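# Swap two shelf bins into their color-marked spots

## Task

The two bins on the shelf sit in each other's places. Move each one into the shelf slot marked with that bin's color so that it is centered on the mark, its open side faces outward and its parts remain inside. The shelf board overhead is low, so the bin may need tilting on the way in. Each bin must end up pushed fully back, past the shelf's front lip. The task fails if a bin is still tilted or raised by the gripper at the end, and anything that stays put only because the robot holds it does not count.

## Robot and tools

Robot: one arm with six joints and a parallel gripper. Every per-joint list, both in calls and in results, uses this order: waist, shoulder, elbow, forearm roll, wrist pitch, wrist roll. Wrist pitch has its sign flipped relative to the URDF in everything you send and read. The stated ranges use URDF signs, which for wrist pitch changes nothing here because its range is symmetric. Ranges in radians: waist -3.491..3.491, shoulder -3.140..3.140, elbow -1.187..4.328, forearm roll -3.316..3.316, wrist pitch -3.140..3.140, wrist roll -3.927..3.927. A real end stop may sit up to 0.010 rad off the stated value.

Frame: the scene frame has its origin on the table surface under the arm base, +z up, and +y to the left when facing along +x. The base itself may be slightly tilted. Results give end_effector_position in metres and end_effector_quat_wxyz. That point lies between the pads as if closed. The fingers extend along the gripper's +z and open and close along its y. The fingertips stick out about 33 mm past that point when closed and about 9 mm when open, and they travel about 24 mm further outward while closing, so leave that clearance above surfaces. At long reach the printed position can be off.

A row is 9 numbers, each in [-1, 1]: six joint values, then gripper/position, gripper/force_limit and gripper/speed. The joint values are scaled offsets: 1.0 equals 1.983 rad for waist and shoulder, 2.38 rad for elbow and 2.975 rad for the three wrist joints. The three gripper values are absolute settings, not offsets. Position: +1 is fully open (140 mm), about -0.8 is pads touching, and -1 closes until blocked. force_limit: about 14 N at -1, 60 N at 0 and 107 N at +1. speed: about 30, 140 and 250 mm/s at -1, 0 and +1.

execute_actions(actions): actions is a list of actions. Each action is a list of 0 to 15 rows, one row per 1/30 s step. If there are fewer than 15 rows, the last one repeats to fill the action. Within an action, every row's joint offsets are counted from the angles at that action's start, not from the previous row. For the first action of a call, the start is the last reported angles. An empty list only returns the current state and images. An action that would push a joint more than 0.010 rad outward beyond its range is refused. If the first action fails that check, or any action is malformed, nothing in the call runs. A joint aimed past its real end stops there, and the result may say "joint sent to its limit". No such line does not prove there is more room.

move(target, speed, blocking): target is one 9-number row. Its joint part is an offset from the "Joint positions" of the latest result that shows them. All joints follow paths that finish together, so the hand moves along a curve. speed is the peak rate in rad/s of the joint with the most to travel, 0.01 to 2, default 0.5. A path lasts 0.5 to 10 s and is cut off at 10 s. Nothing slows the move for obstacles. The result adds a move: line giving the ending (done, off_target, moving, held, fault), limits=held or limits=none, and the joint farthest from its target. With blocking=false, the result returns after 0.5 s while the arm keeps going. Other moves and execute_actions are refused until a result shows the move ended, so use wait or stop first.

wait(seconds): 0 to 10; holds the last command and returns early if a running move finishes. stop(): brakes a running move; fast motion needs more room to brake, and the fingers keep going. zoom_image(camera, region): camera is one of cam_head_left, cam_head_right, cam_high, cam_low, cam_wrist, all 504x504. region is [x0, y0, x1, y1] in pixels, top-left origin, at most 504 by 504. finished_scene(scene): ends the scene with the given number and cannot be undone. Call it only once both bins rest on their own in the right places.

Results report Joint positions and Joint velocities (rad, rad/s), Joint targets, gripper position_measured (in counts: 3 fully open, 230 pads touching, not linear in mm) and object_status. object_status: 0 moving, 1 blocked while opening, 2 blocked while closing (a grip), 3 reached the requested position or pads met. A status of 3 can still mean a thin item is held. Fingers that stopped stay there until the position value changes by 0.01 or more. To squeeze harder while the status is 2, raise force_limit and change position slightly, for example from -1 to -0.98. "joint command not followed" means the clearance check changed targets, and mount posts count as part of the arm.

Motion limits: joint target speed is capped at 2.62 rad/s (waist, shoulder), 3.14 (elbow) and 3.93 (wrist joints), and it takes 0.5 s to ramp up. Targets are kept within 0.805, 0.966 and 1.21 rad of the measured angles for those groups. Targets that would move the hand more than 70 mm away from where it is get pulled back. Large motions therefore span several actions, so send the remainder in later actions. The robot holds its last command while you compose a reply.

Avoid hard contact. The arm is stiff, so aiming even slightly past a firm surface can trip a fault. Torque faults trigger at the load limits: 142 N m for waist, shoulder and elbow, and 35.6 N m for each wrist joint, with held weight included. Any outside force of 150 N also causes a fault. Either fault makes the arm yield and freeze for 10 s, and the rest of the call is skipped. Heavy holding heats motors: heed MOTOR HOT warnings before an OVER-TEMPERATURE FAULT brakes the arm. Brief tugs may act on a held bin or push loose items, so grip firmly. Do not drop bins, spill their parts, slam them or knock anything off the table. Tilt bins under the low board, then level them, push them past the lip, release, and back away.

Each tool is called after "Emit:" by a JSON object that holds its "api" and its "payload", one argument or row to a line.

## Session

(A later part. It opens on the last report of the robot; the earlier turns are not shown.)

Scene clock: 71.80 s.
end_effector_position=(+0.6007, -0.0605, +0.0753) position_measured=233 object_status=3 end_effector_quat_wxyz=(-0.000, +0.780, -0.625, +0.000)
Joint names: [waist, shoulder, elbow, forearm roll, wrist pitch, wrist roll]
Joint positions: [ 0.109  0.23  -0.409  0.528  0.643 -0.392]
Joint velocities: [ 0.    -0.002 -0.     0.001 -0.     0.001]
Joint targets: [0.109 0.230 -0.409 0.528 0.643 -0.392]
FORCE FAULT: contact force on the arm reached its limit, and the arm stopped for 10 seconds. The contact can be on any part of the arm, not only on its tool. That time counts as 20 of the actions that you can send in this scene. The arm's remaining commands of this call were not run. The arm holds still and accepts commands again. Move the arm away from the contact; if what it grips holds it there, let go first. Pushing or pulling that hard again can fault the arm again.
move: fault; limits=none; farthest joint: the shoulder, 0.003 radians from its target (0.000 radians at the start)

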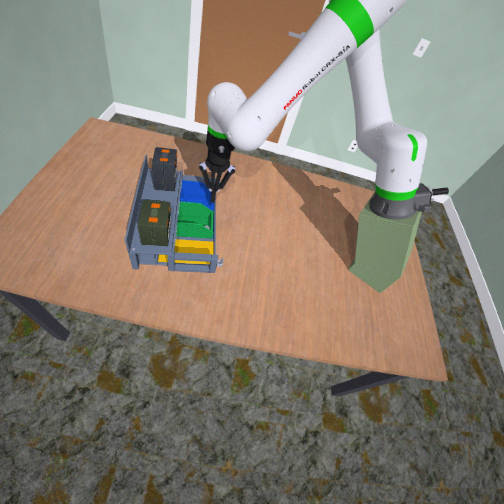

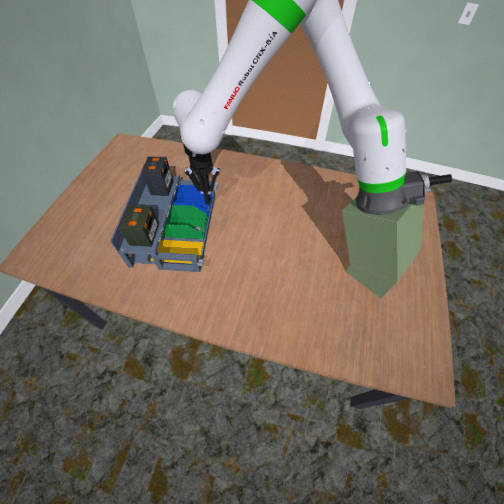

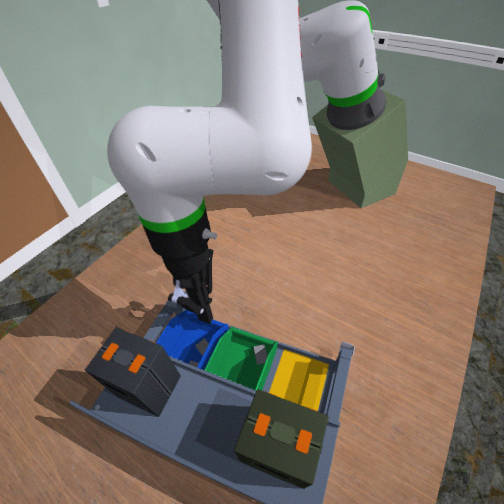

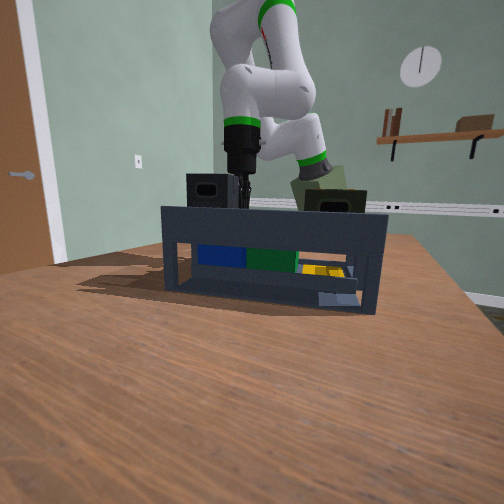

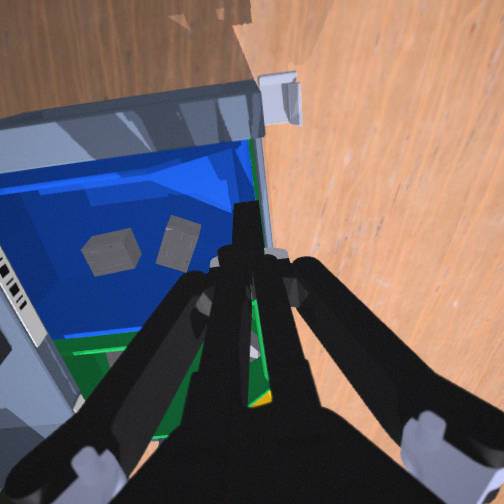

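Emit:
{"api": "move", "payload": {
  "target": [0,0,0,0,0,0,-0.45,-1,0]
}}

Emit:
{"api": "move", "payload": {
  "target": [-0.0047,0.0108,-0.001,0.0037,-0.0082,-0.0026,-0.45,-1,0],
  "speed": 0.03
}}

Emit:
{"api": "move", "payload": {
  "target": [0,0,0,0,0,0,-1,-1,-1]
}}

Emit:
{"api": "zoom_image", "payload": {
  "camera": "cam_wrist",
  "region": [170, 100, 330, 260]
}}

Scene clock: 74.80 s.
end_effector_position=(+0.6007, -0.0604, +0.0753) position_measured=186 object_status=3 end_effector_quat_wxyz=(-0.000, +0.780, -0.625, +0.000)
Joint names: [waist, shoulder, elbow, forearm roll, wrist pitch, wrist roll]
Joint positions: [ 0.109  0.23  -0.409  0.528  0.643 -0.392]
Joint velocities: [-0.    -0.002  0.002 -0.002 -0.001 -0.   ]
Joint targets: [0.109 0.230 -0.409 0.528 0.643 -0.392]
move: done; limits=none; farthest joint: the waist, 0.000 radians from its target (0.000 radians at the start)

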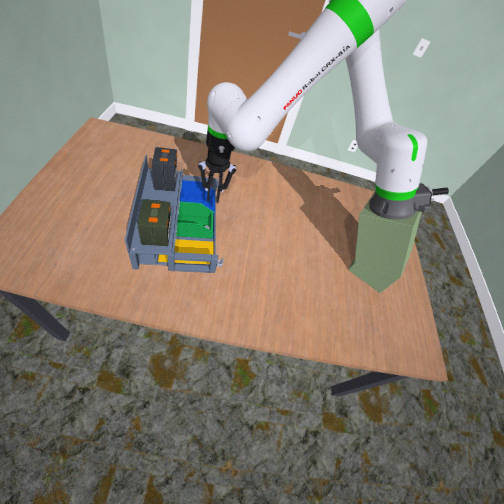

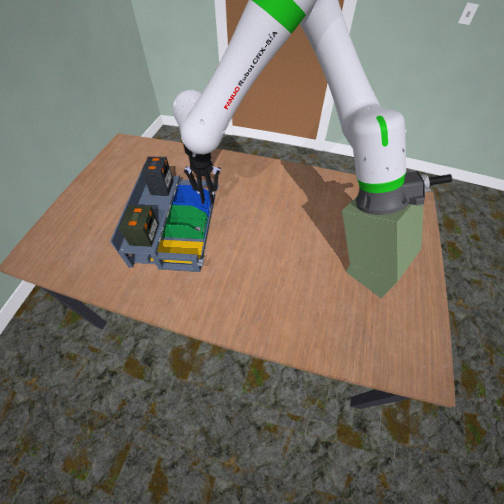

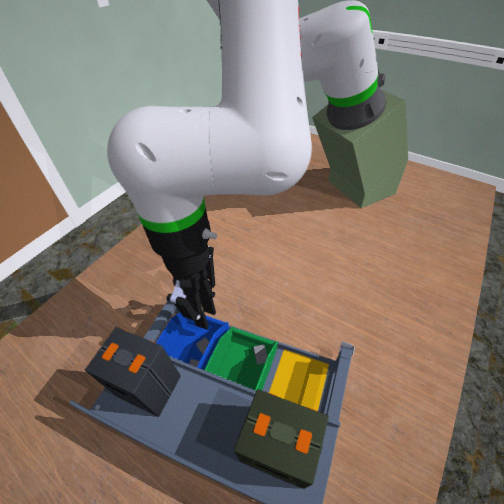

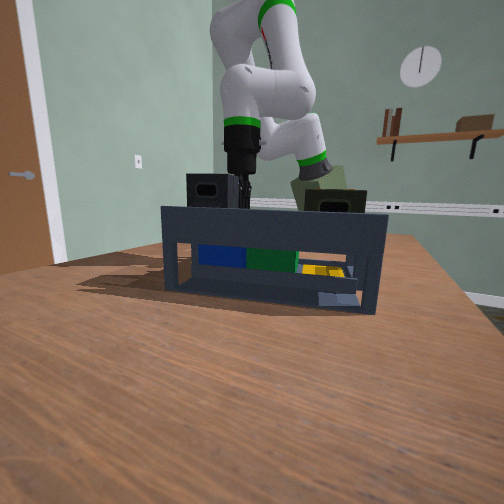

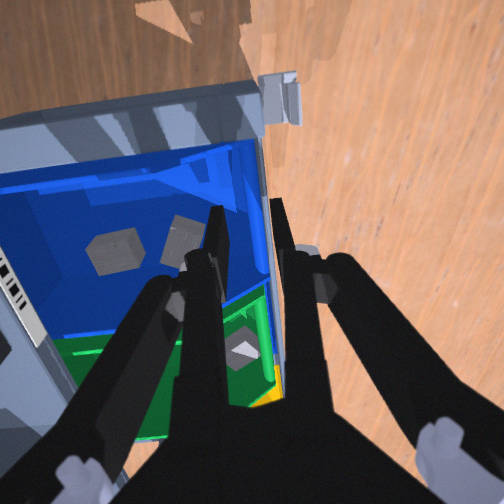

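Scene clock: 75.83 s.
end_effector_position=(+0.6000, -0.0604, +0.0639) position_measured=186 object_status=3 end_effector_quat_wxyz=(-0.000, +0.780, -0.625, -0.000)
Joint names: [waist, shoulder, elbow, forearm roll, wrist pitch, wrist roll]
Joint positions: [ 0.1    0.252 -0.411  0.539  0.618 -0.4  ]
Joint velocities: [-0.     0.001  0.001  0.001  0.001  0.   ]
Joint targets: [0.100 0.252 -0.411 0.539 0.618 -0.400]
move: done; limits=none; farthest joint: the waist, 0.000 radians from its target (0.009 radians at the start)

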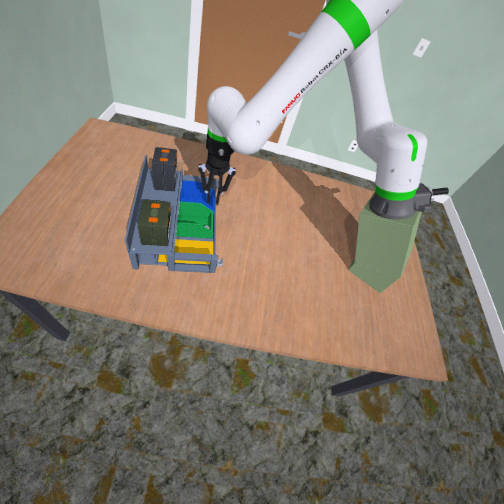

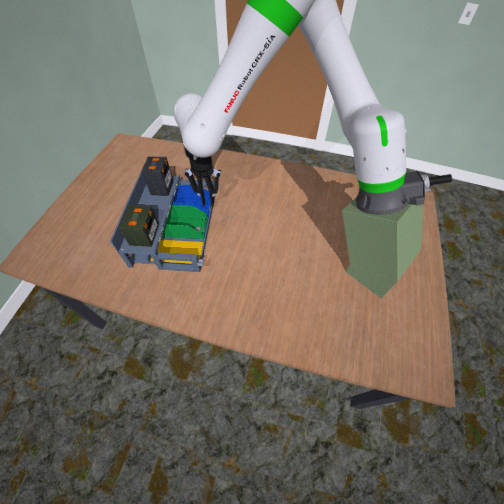

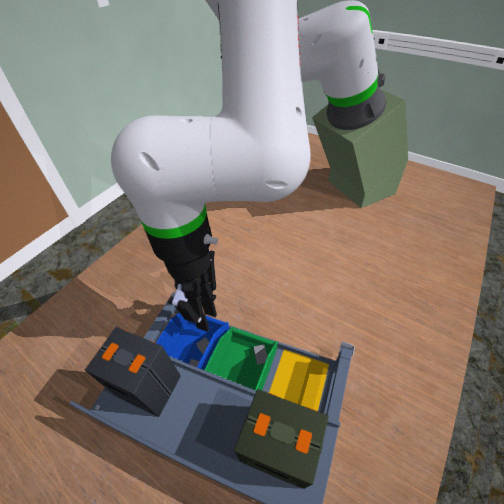

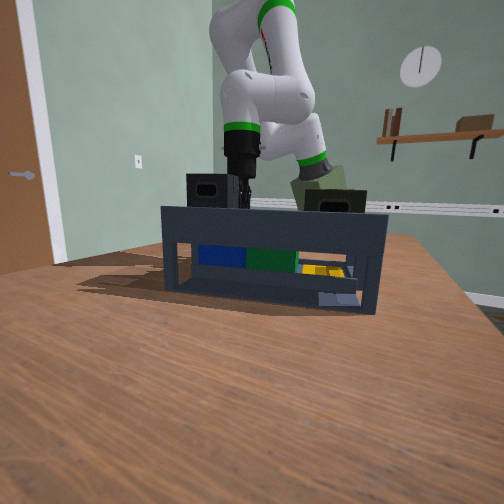

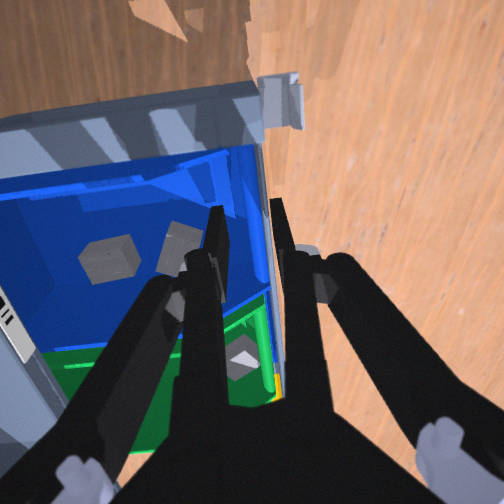

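Scene clock: 76.67 s.
end_effector_position=(+0.6000, -0.0604, +0.0639) position_measured=216 object_status=0 end_effector_quat_wxyz=(-0.000, +0.780, -0.625, -0.000)
Joint names: [waist, shoulder, elbow, forearm roll, wrist pitch, wrist roll]
Joint positions: [ 0.1    0.252 -0.411  0.539  0.618 -0.4  ]
Joint velocities: [ 0.     0.     0.001 -0.001 -0.     0.001]
Joint targets: [0.100 0.252 -0.411 0.539 0.618 -0.400]
move: done; limits=none; farthest joint: the waist, 0.000 radians from its target (0.000 radians at the start)

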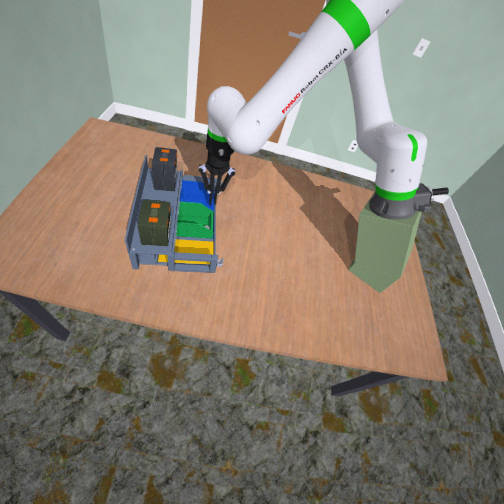

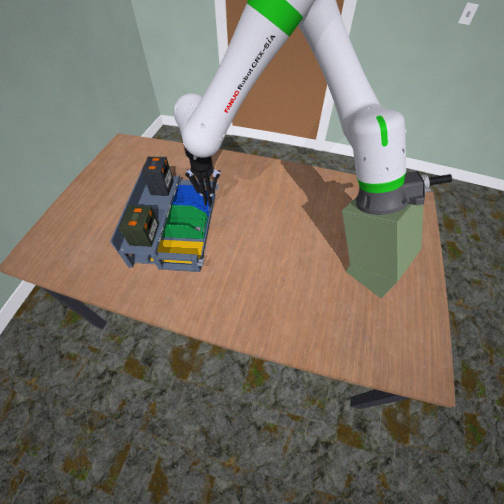

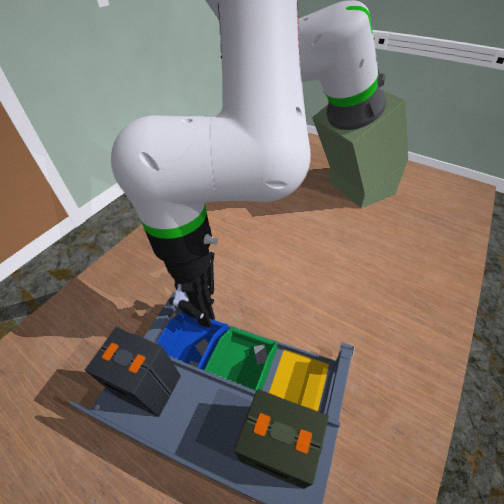

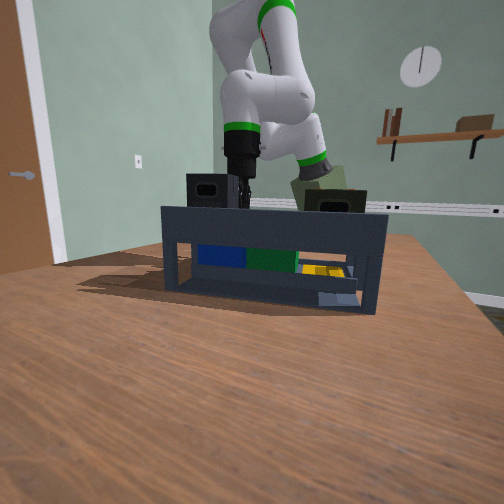

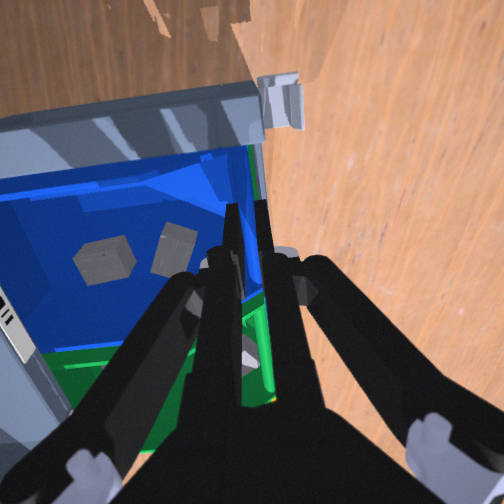

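Region (170, 100, 330, 260) of cam_wrist's 504x504 image, scaled by 3.150, with more detail than that image has.

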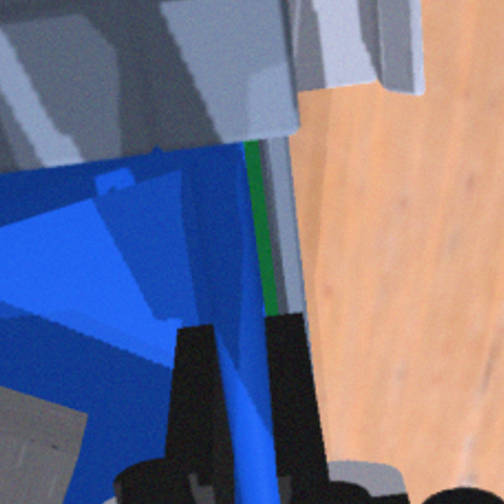

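Emit:
{"api": "move", "payload": {
  "target": [0.0197,-0.0022,-0.0107,0.0078,-0.0008,-0.0199,-0.98,0,-1],
  "speed": 0.04
}}

Scene clock: 79.97 s.
end_effector_position=(+0.5934, -0.0395, +0.0653) position_measured=221 object_status=2 end_effector_quat_wxyz=(-0.001, +0.781, -0.625, -0.002)
Joint names: [waist, shoulder, elbow, forearm roll, wrist pitch, wrist roll]
Joint positions: [ 0.139  0.247 -0.437  0.562  0.616 -0.459]
Joint velocities: [ 0.     0.002 -0.001  0.     0.001  0.   ]
Joint targets: [0.139 0.247 -0.437 0.562 0.616 -0.459]
move: done; limits=none; farthest joint: the waist, 0.000 radians from its target (0.039 radians at the start)

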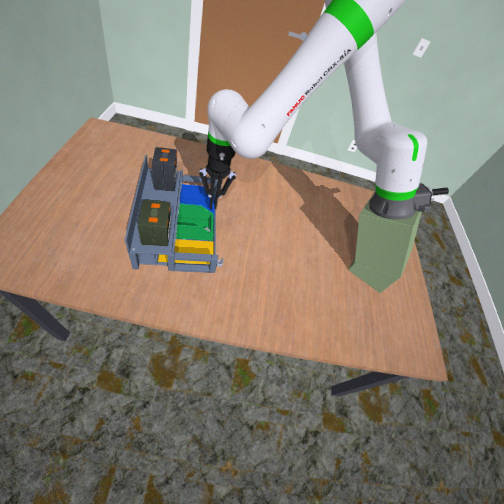

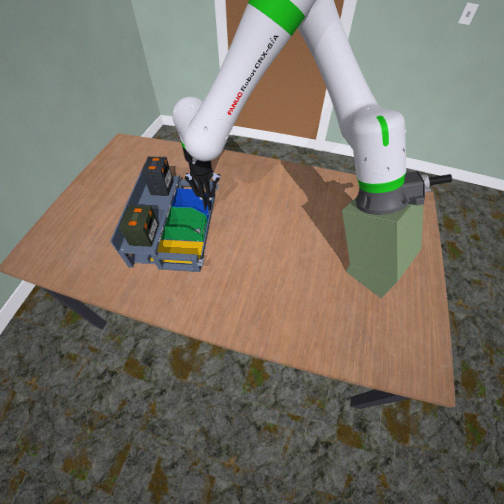

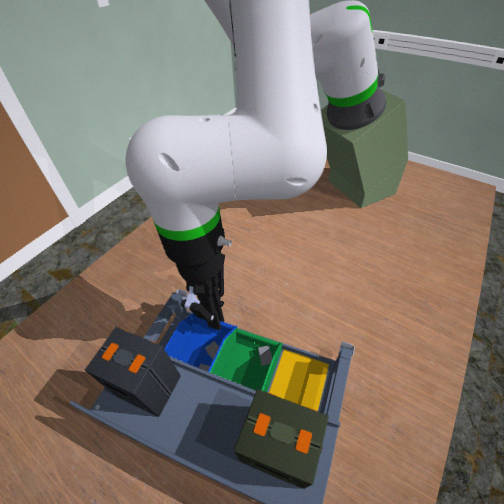

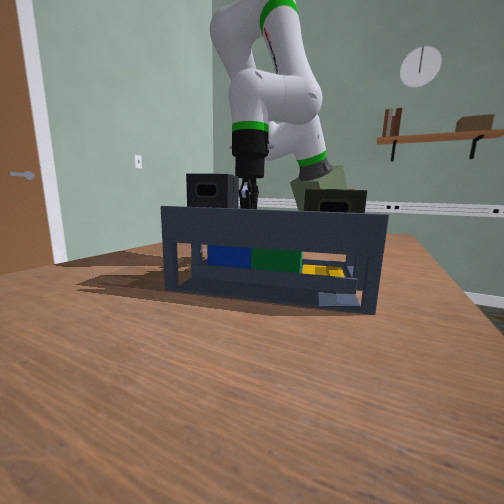

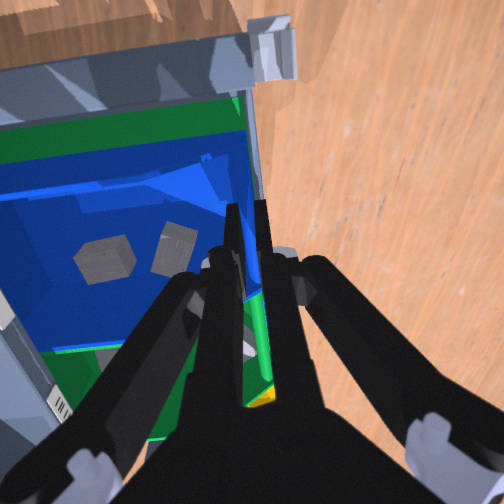

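Emit:
{"api": "move", "payload": {
  "target": [0.036,0.0043,-0.013,0.0175,-0.0007,-0.0397,-0.98,0,-1],
  "speed": 0.06
}}

Emit:
{"api": "move", "payload": {
  "target": [0.035,0.0081,-0.009,0.0158,0.0007,-0.0387,-0.98,0,-1],
  "speed": 0.06
}}

Emit:
{"api": "zoom_image", "payload": {
  "camera": "cam_low",
  "region": [150, 170, 400, 320]
}}

Scene clock: 90.60 s.
end_effector_position=(+0.5860, -0.0009, +0.0655) position_measured=221 object_status=2 end_effector_quat_wxyz=(-0.001, +0.781, -0.625, -0.001)
Joint names: [waist, shoulder, elbow, forearm roll, wrist pitch, wrist roll]
Joint positions: [ 0.21   0.256 -0.467  0.615  0.614 -0.577]
Joint velocities: [ 0.    -0.001  0.     0.001  0.001  0.   ]
Joint targets: [0.210 0.256 -0.467 0.615 0.614 -0.577]
move: done; limits=none; farthest joint: the waist, 0.000 radians from its target (0.072 radians at the start)

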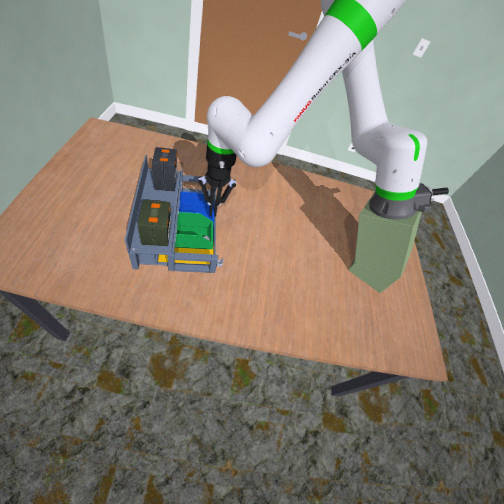

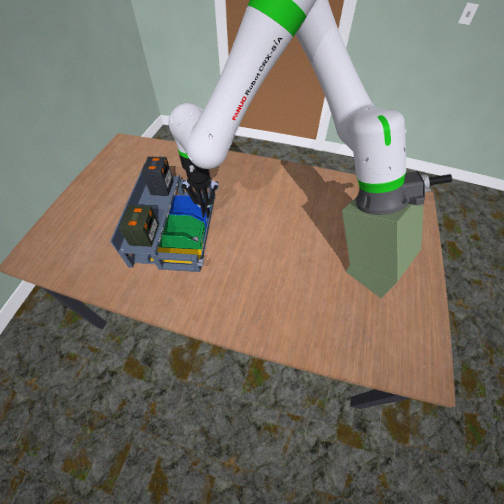

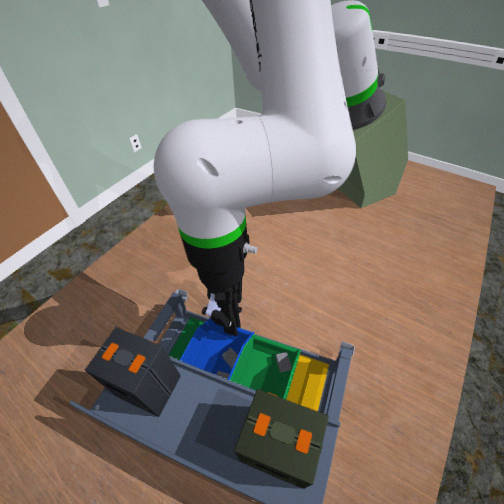

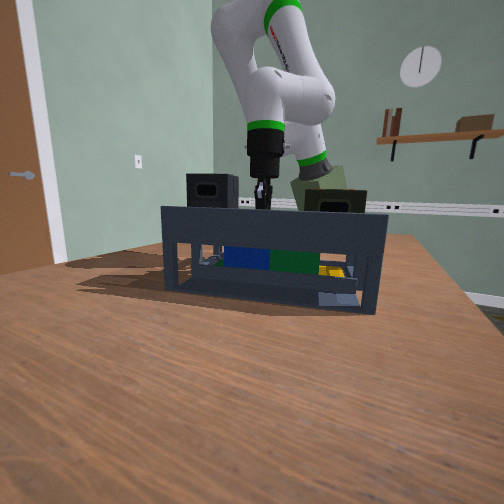

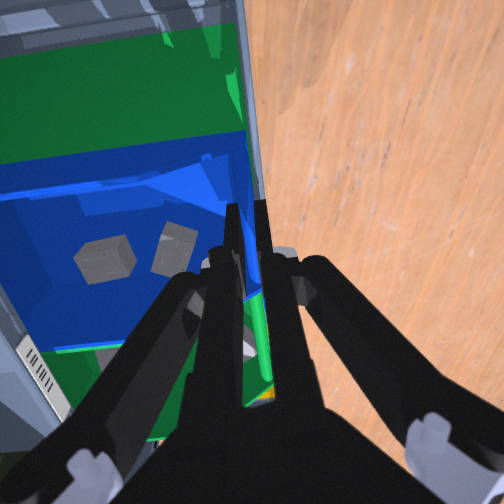

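Scene clock: 92.77 s.
end_effector_position=(+0.5782, +0.0367, +0.0651) position_measured=221 object_status=2 end_effector_quat_wxyz=(+0.000, +0.780, -0.625, +0.000)
Joint names: [waist, shoulder, elbow, forearm roll, wrist pitch, wrist roll]
Joint positions: [ 0.279  0.272 -0.489  0.662  0.616 -0.692]
Joint velocities: [ 0.     0.     0.001  0.    -0.001 -0.   ]
Joint targets: [0.279 0.272 -0.489 0.662 0.616 -0.692]
move: done; limits=none; farthest joint: the waist, 0.000 radians from its target (0.069 radians at the start)

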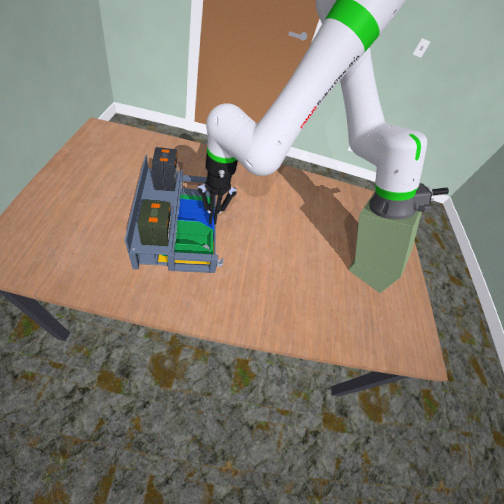

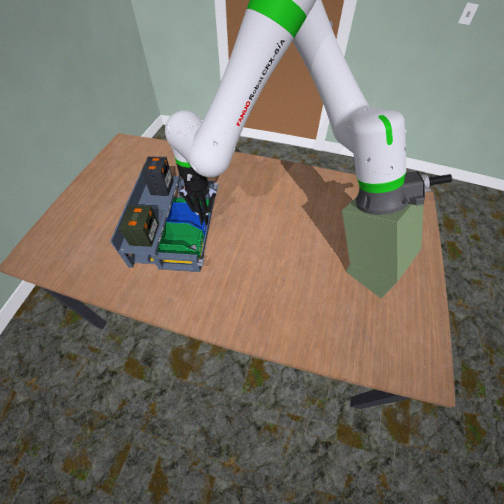

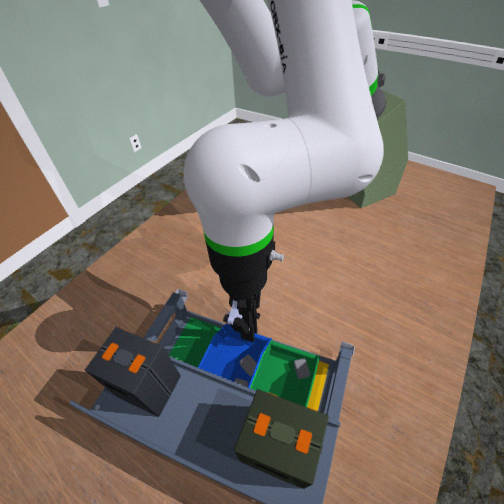

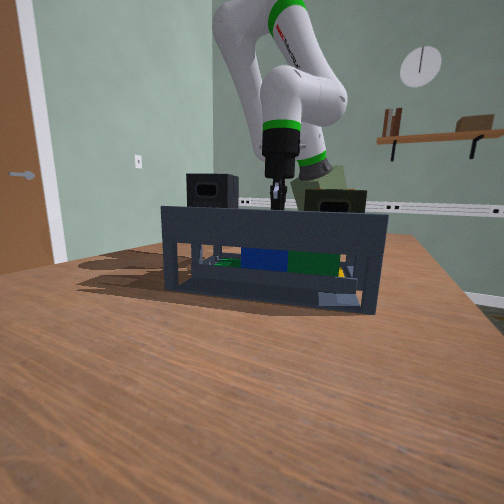

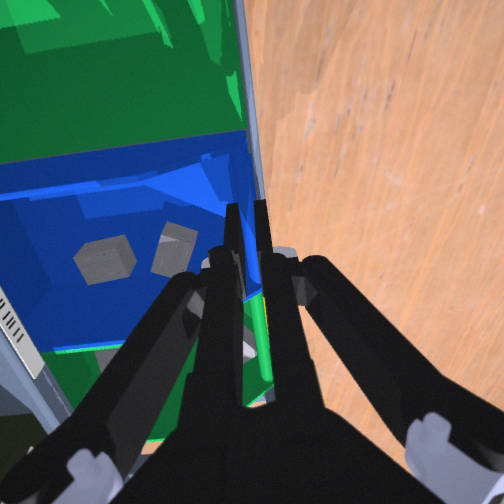

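Region (150, 170, 400, 320) of cam_low's 504x504 image, scaled by 2.016, with more detail than that image has; it fills the top 302 rows of this view, and the rest is white.

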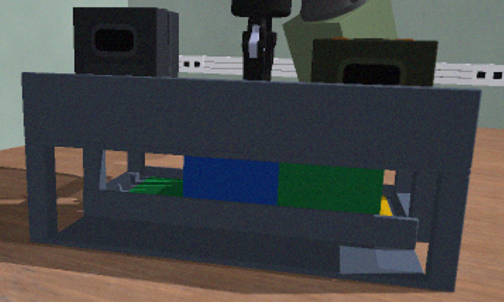

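Emit:
{"api": "move", "payload": {
  "target": [0.0163,0.0065,-0.0006,0.0065,0.0013,-0.0172,-0.98,0,-1],
  "speed": 0.05
}}

Emit:
{"api": "move", "payload": {
  "target": [-0.0067,-0.0009,0.0011,-0.0024,-0.001,0.0047,-0.98,0,-1],
  "speed": 0.04
}}

Emit:
{"api": "zoom_image", "payload": {
  "camera": "cam_low",
  "region": [150, 170, 400, 320]
}}

Scene clock: 96.43 s.
end_effector_position=(+0.5763, +0.0548, +0.0647) position_measured=221 object_status=2 end_effector_quat_wxyz=(+0.001, +0.780, -0.626, +0.002)
Joint names: [waist, shoulder, elbow, forearm roll, wrist pitch, wrist roll]
Joint positions: [ 0.312  0.285 -0.49   0.681  0.62  -0.744]
Joint velocities: [ 0.    -0.001 -0.    -0.    -0.001 -0.   ]
Joint targets: [0.312 0.285 -0.490 0.681 0.620 -0.744]
move: done; limits=none; farthest joint: the waist, 0.000 radians from its target (0.032 radians at the start)

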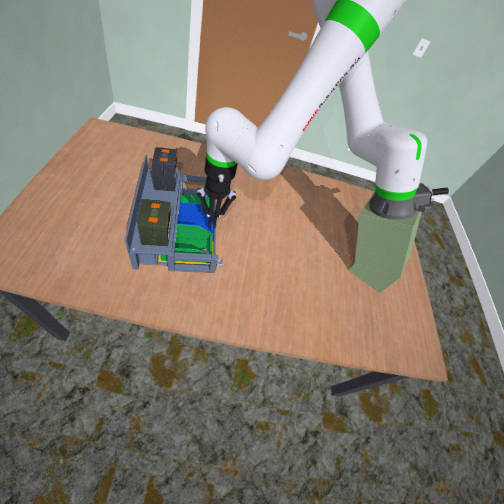

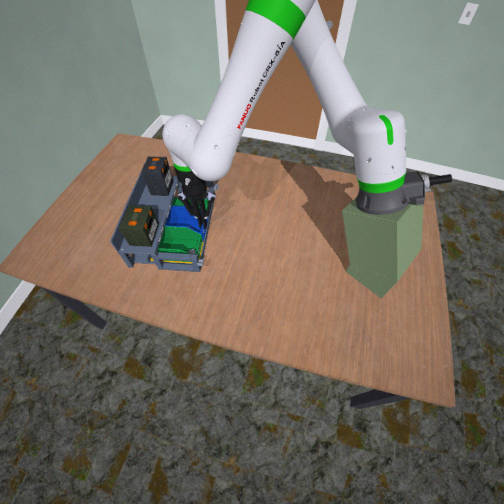

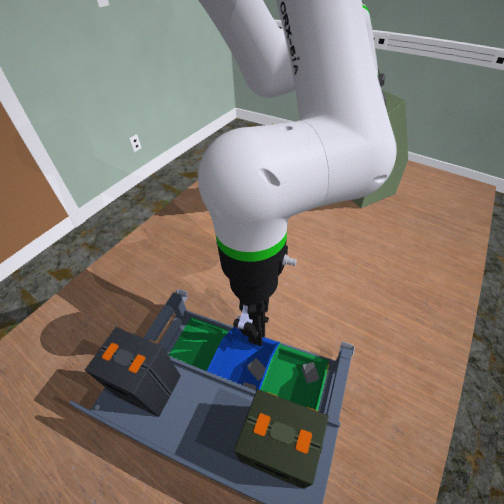

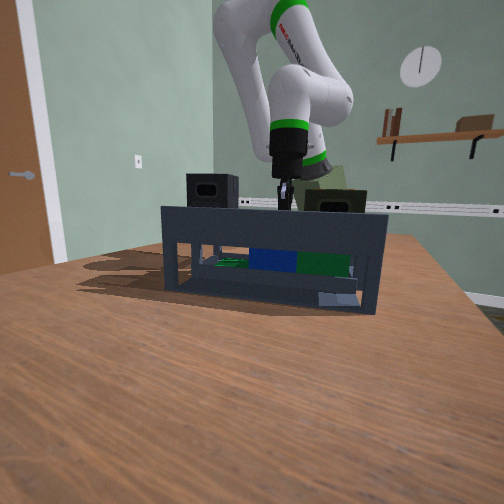

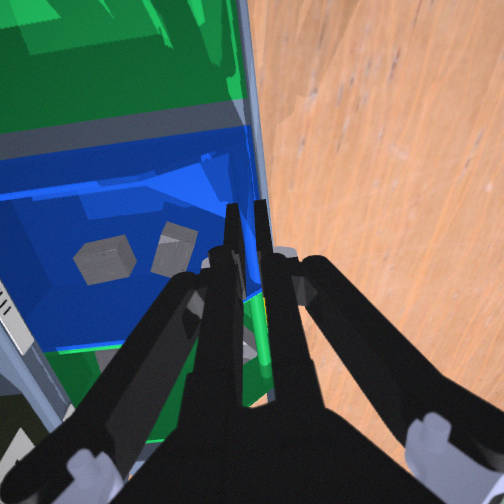

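Scene clock: 97.13 s.
end_effector_position=(+0.5777, +0.0482, +0.0638) position_measured=221 object_status=2 end_effector_quat_wxyz=(+0.000, +0.778, -0.628, +0.001)
Joint names: [waist, shoulder, elbow, forearm roll, wrist pitch, wrist roll]
Joint positions: [ 0.299  0.283 -0.488  0.674  0.617 -0.73 ]
Joint velocities: [-0.    -0.001  0.    -0.002 -0.002 -0.   ]
Joint targets: [0.298 0.283 -0.488 0.674 0.617 -0.730]
move: done; limits=none; farthest joint: the waist, 0.000 radians from its target (0.013 radians at the start)

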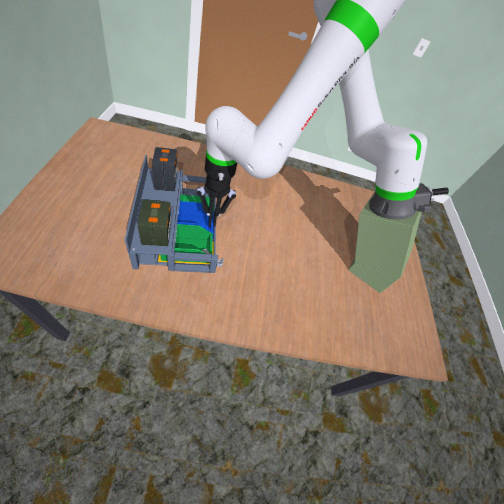

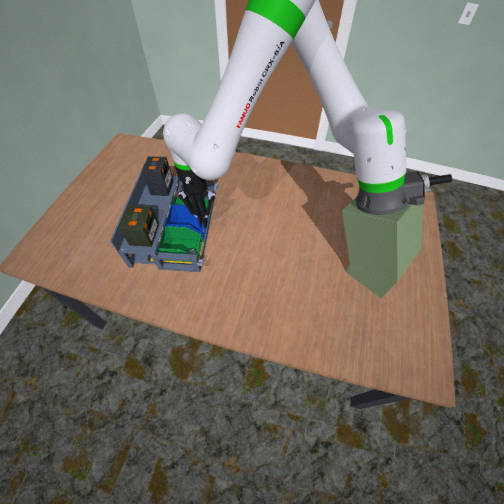

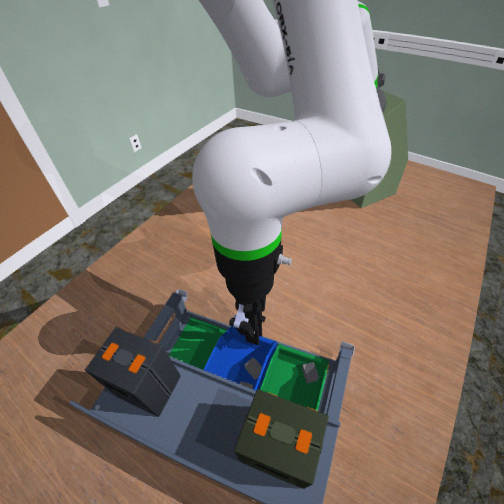

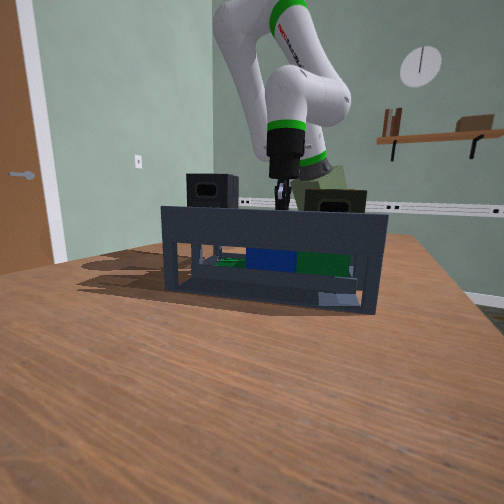

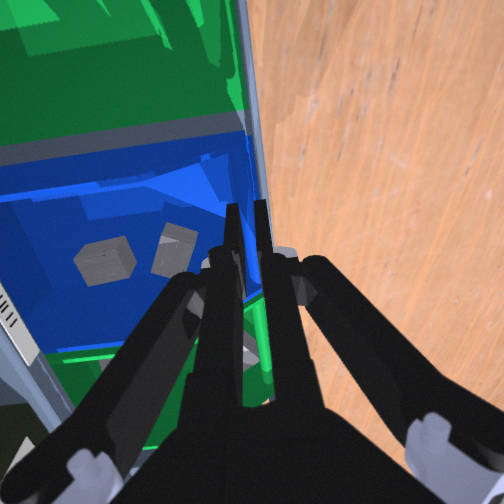

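Region (150, 170, 400, 320) of cam_low's 504x504 image, scaled by 2.016, with more detail than that image has; it fills the top 302 rows of this view, and the rest is white.

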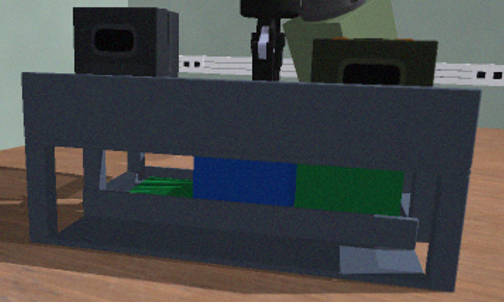

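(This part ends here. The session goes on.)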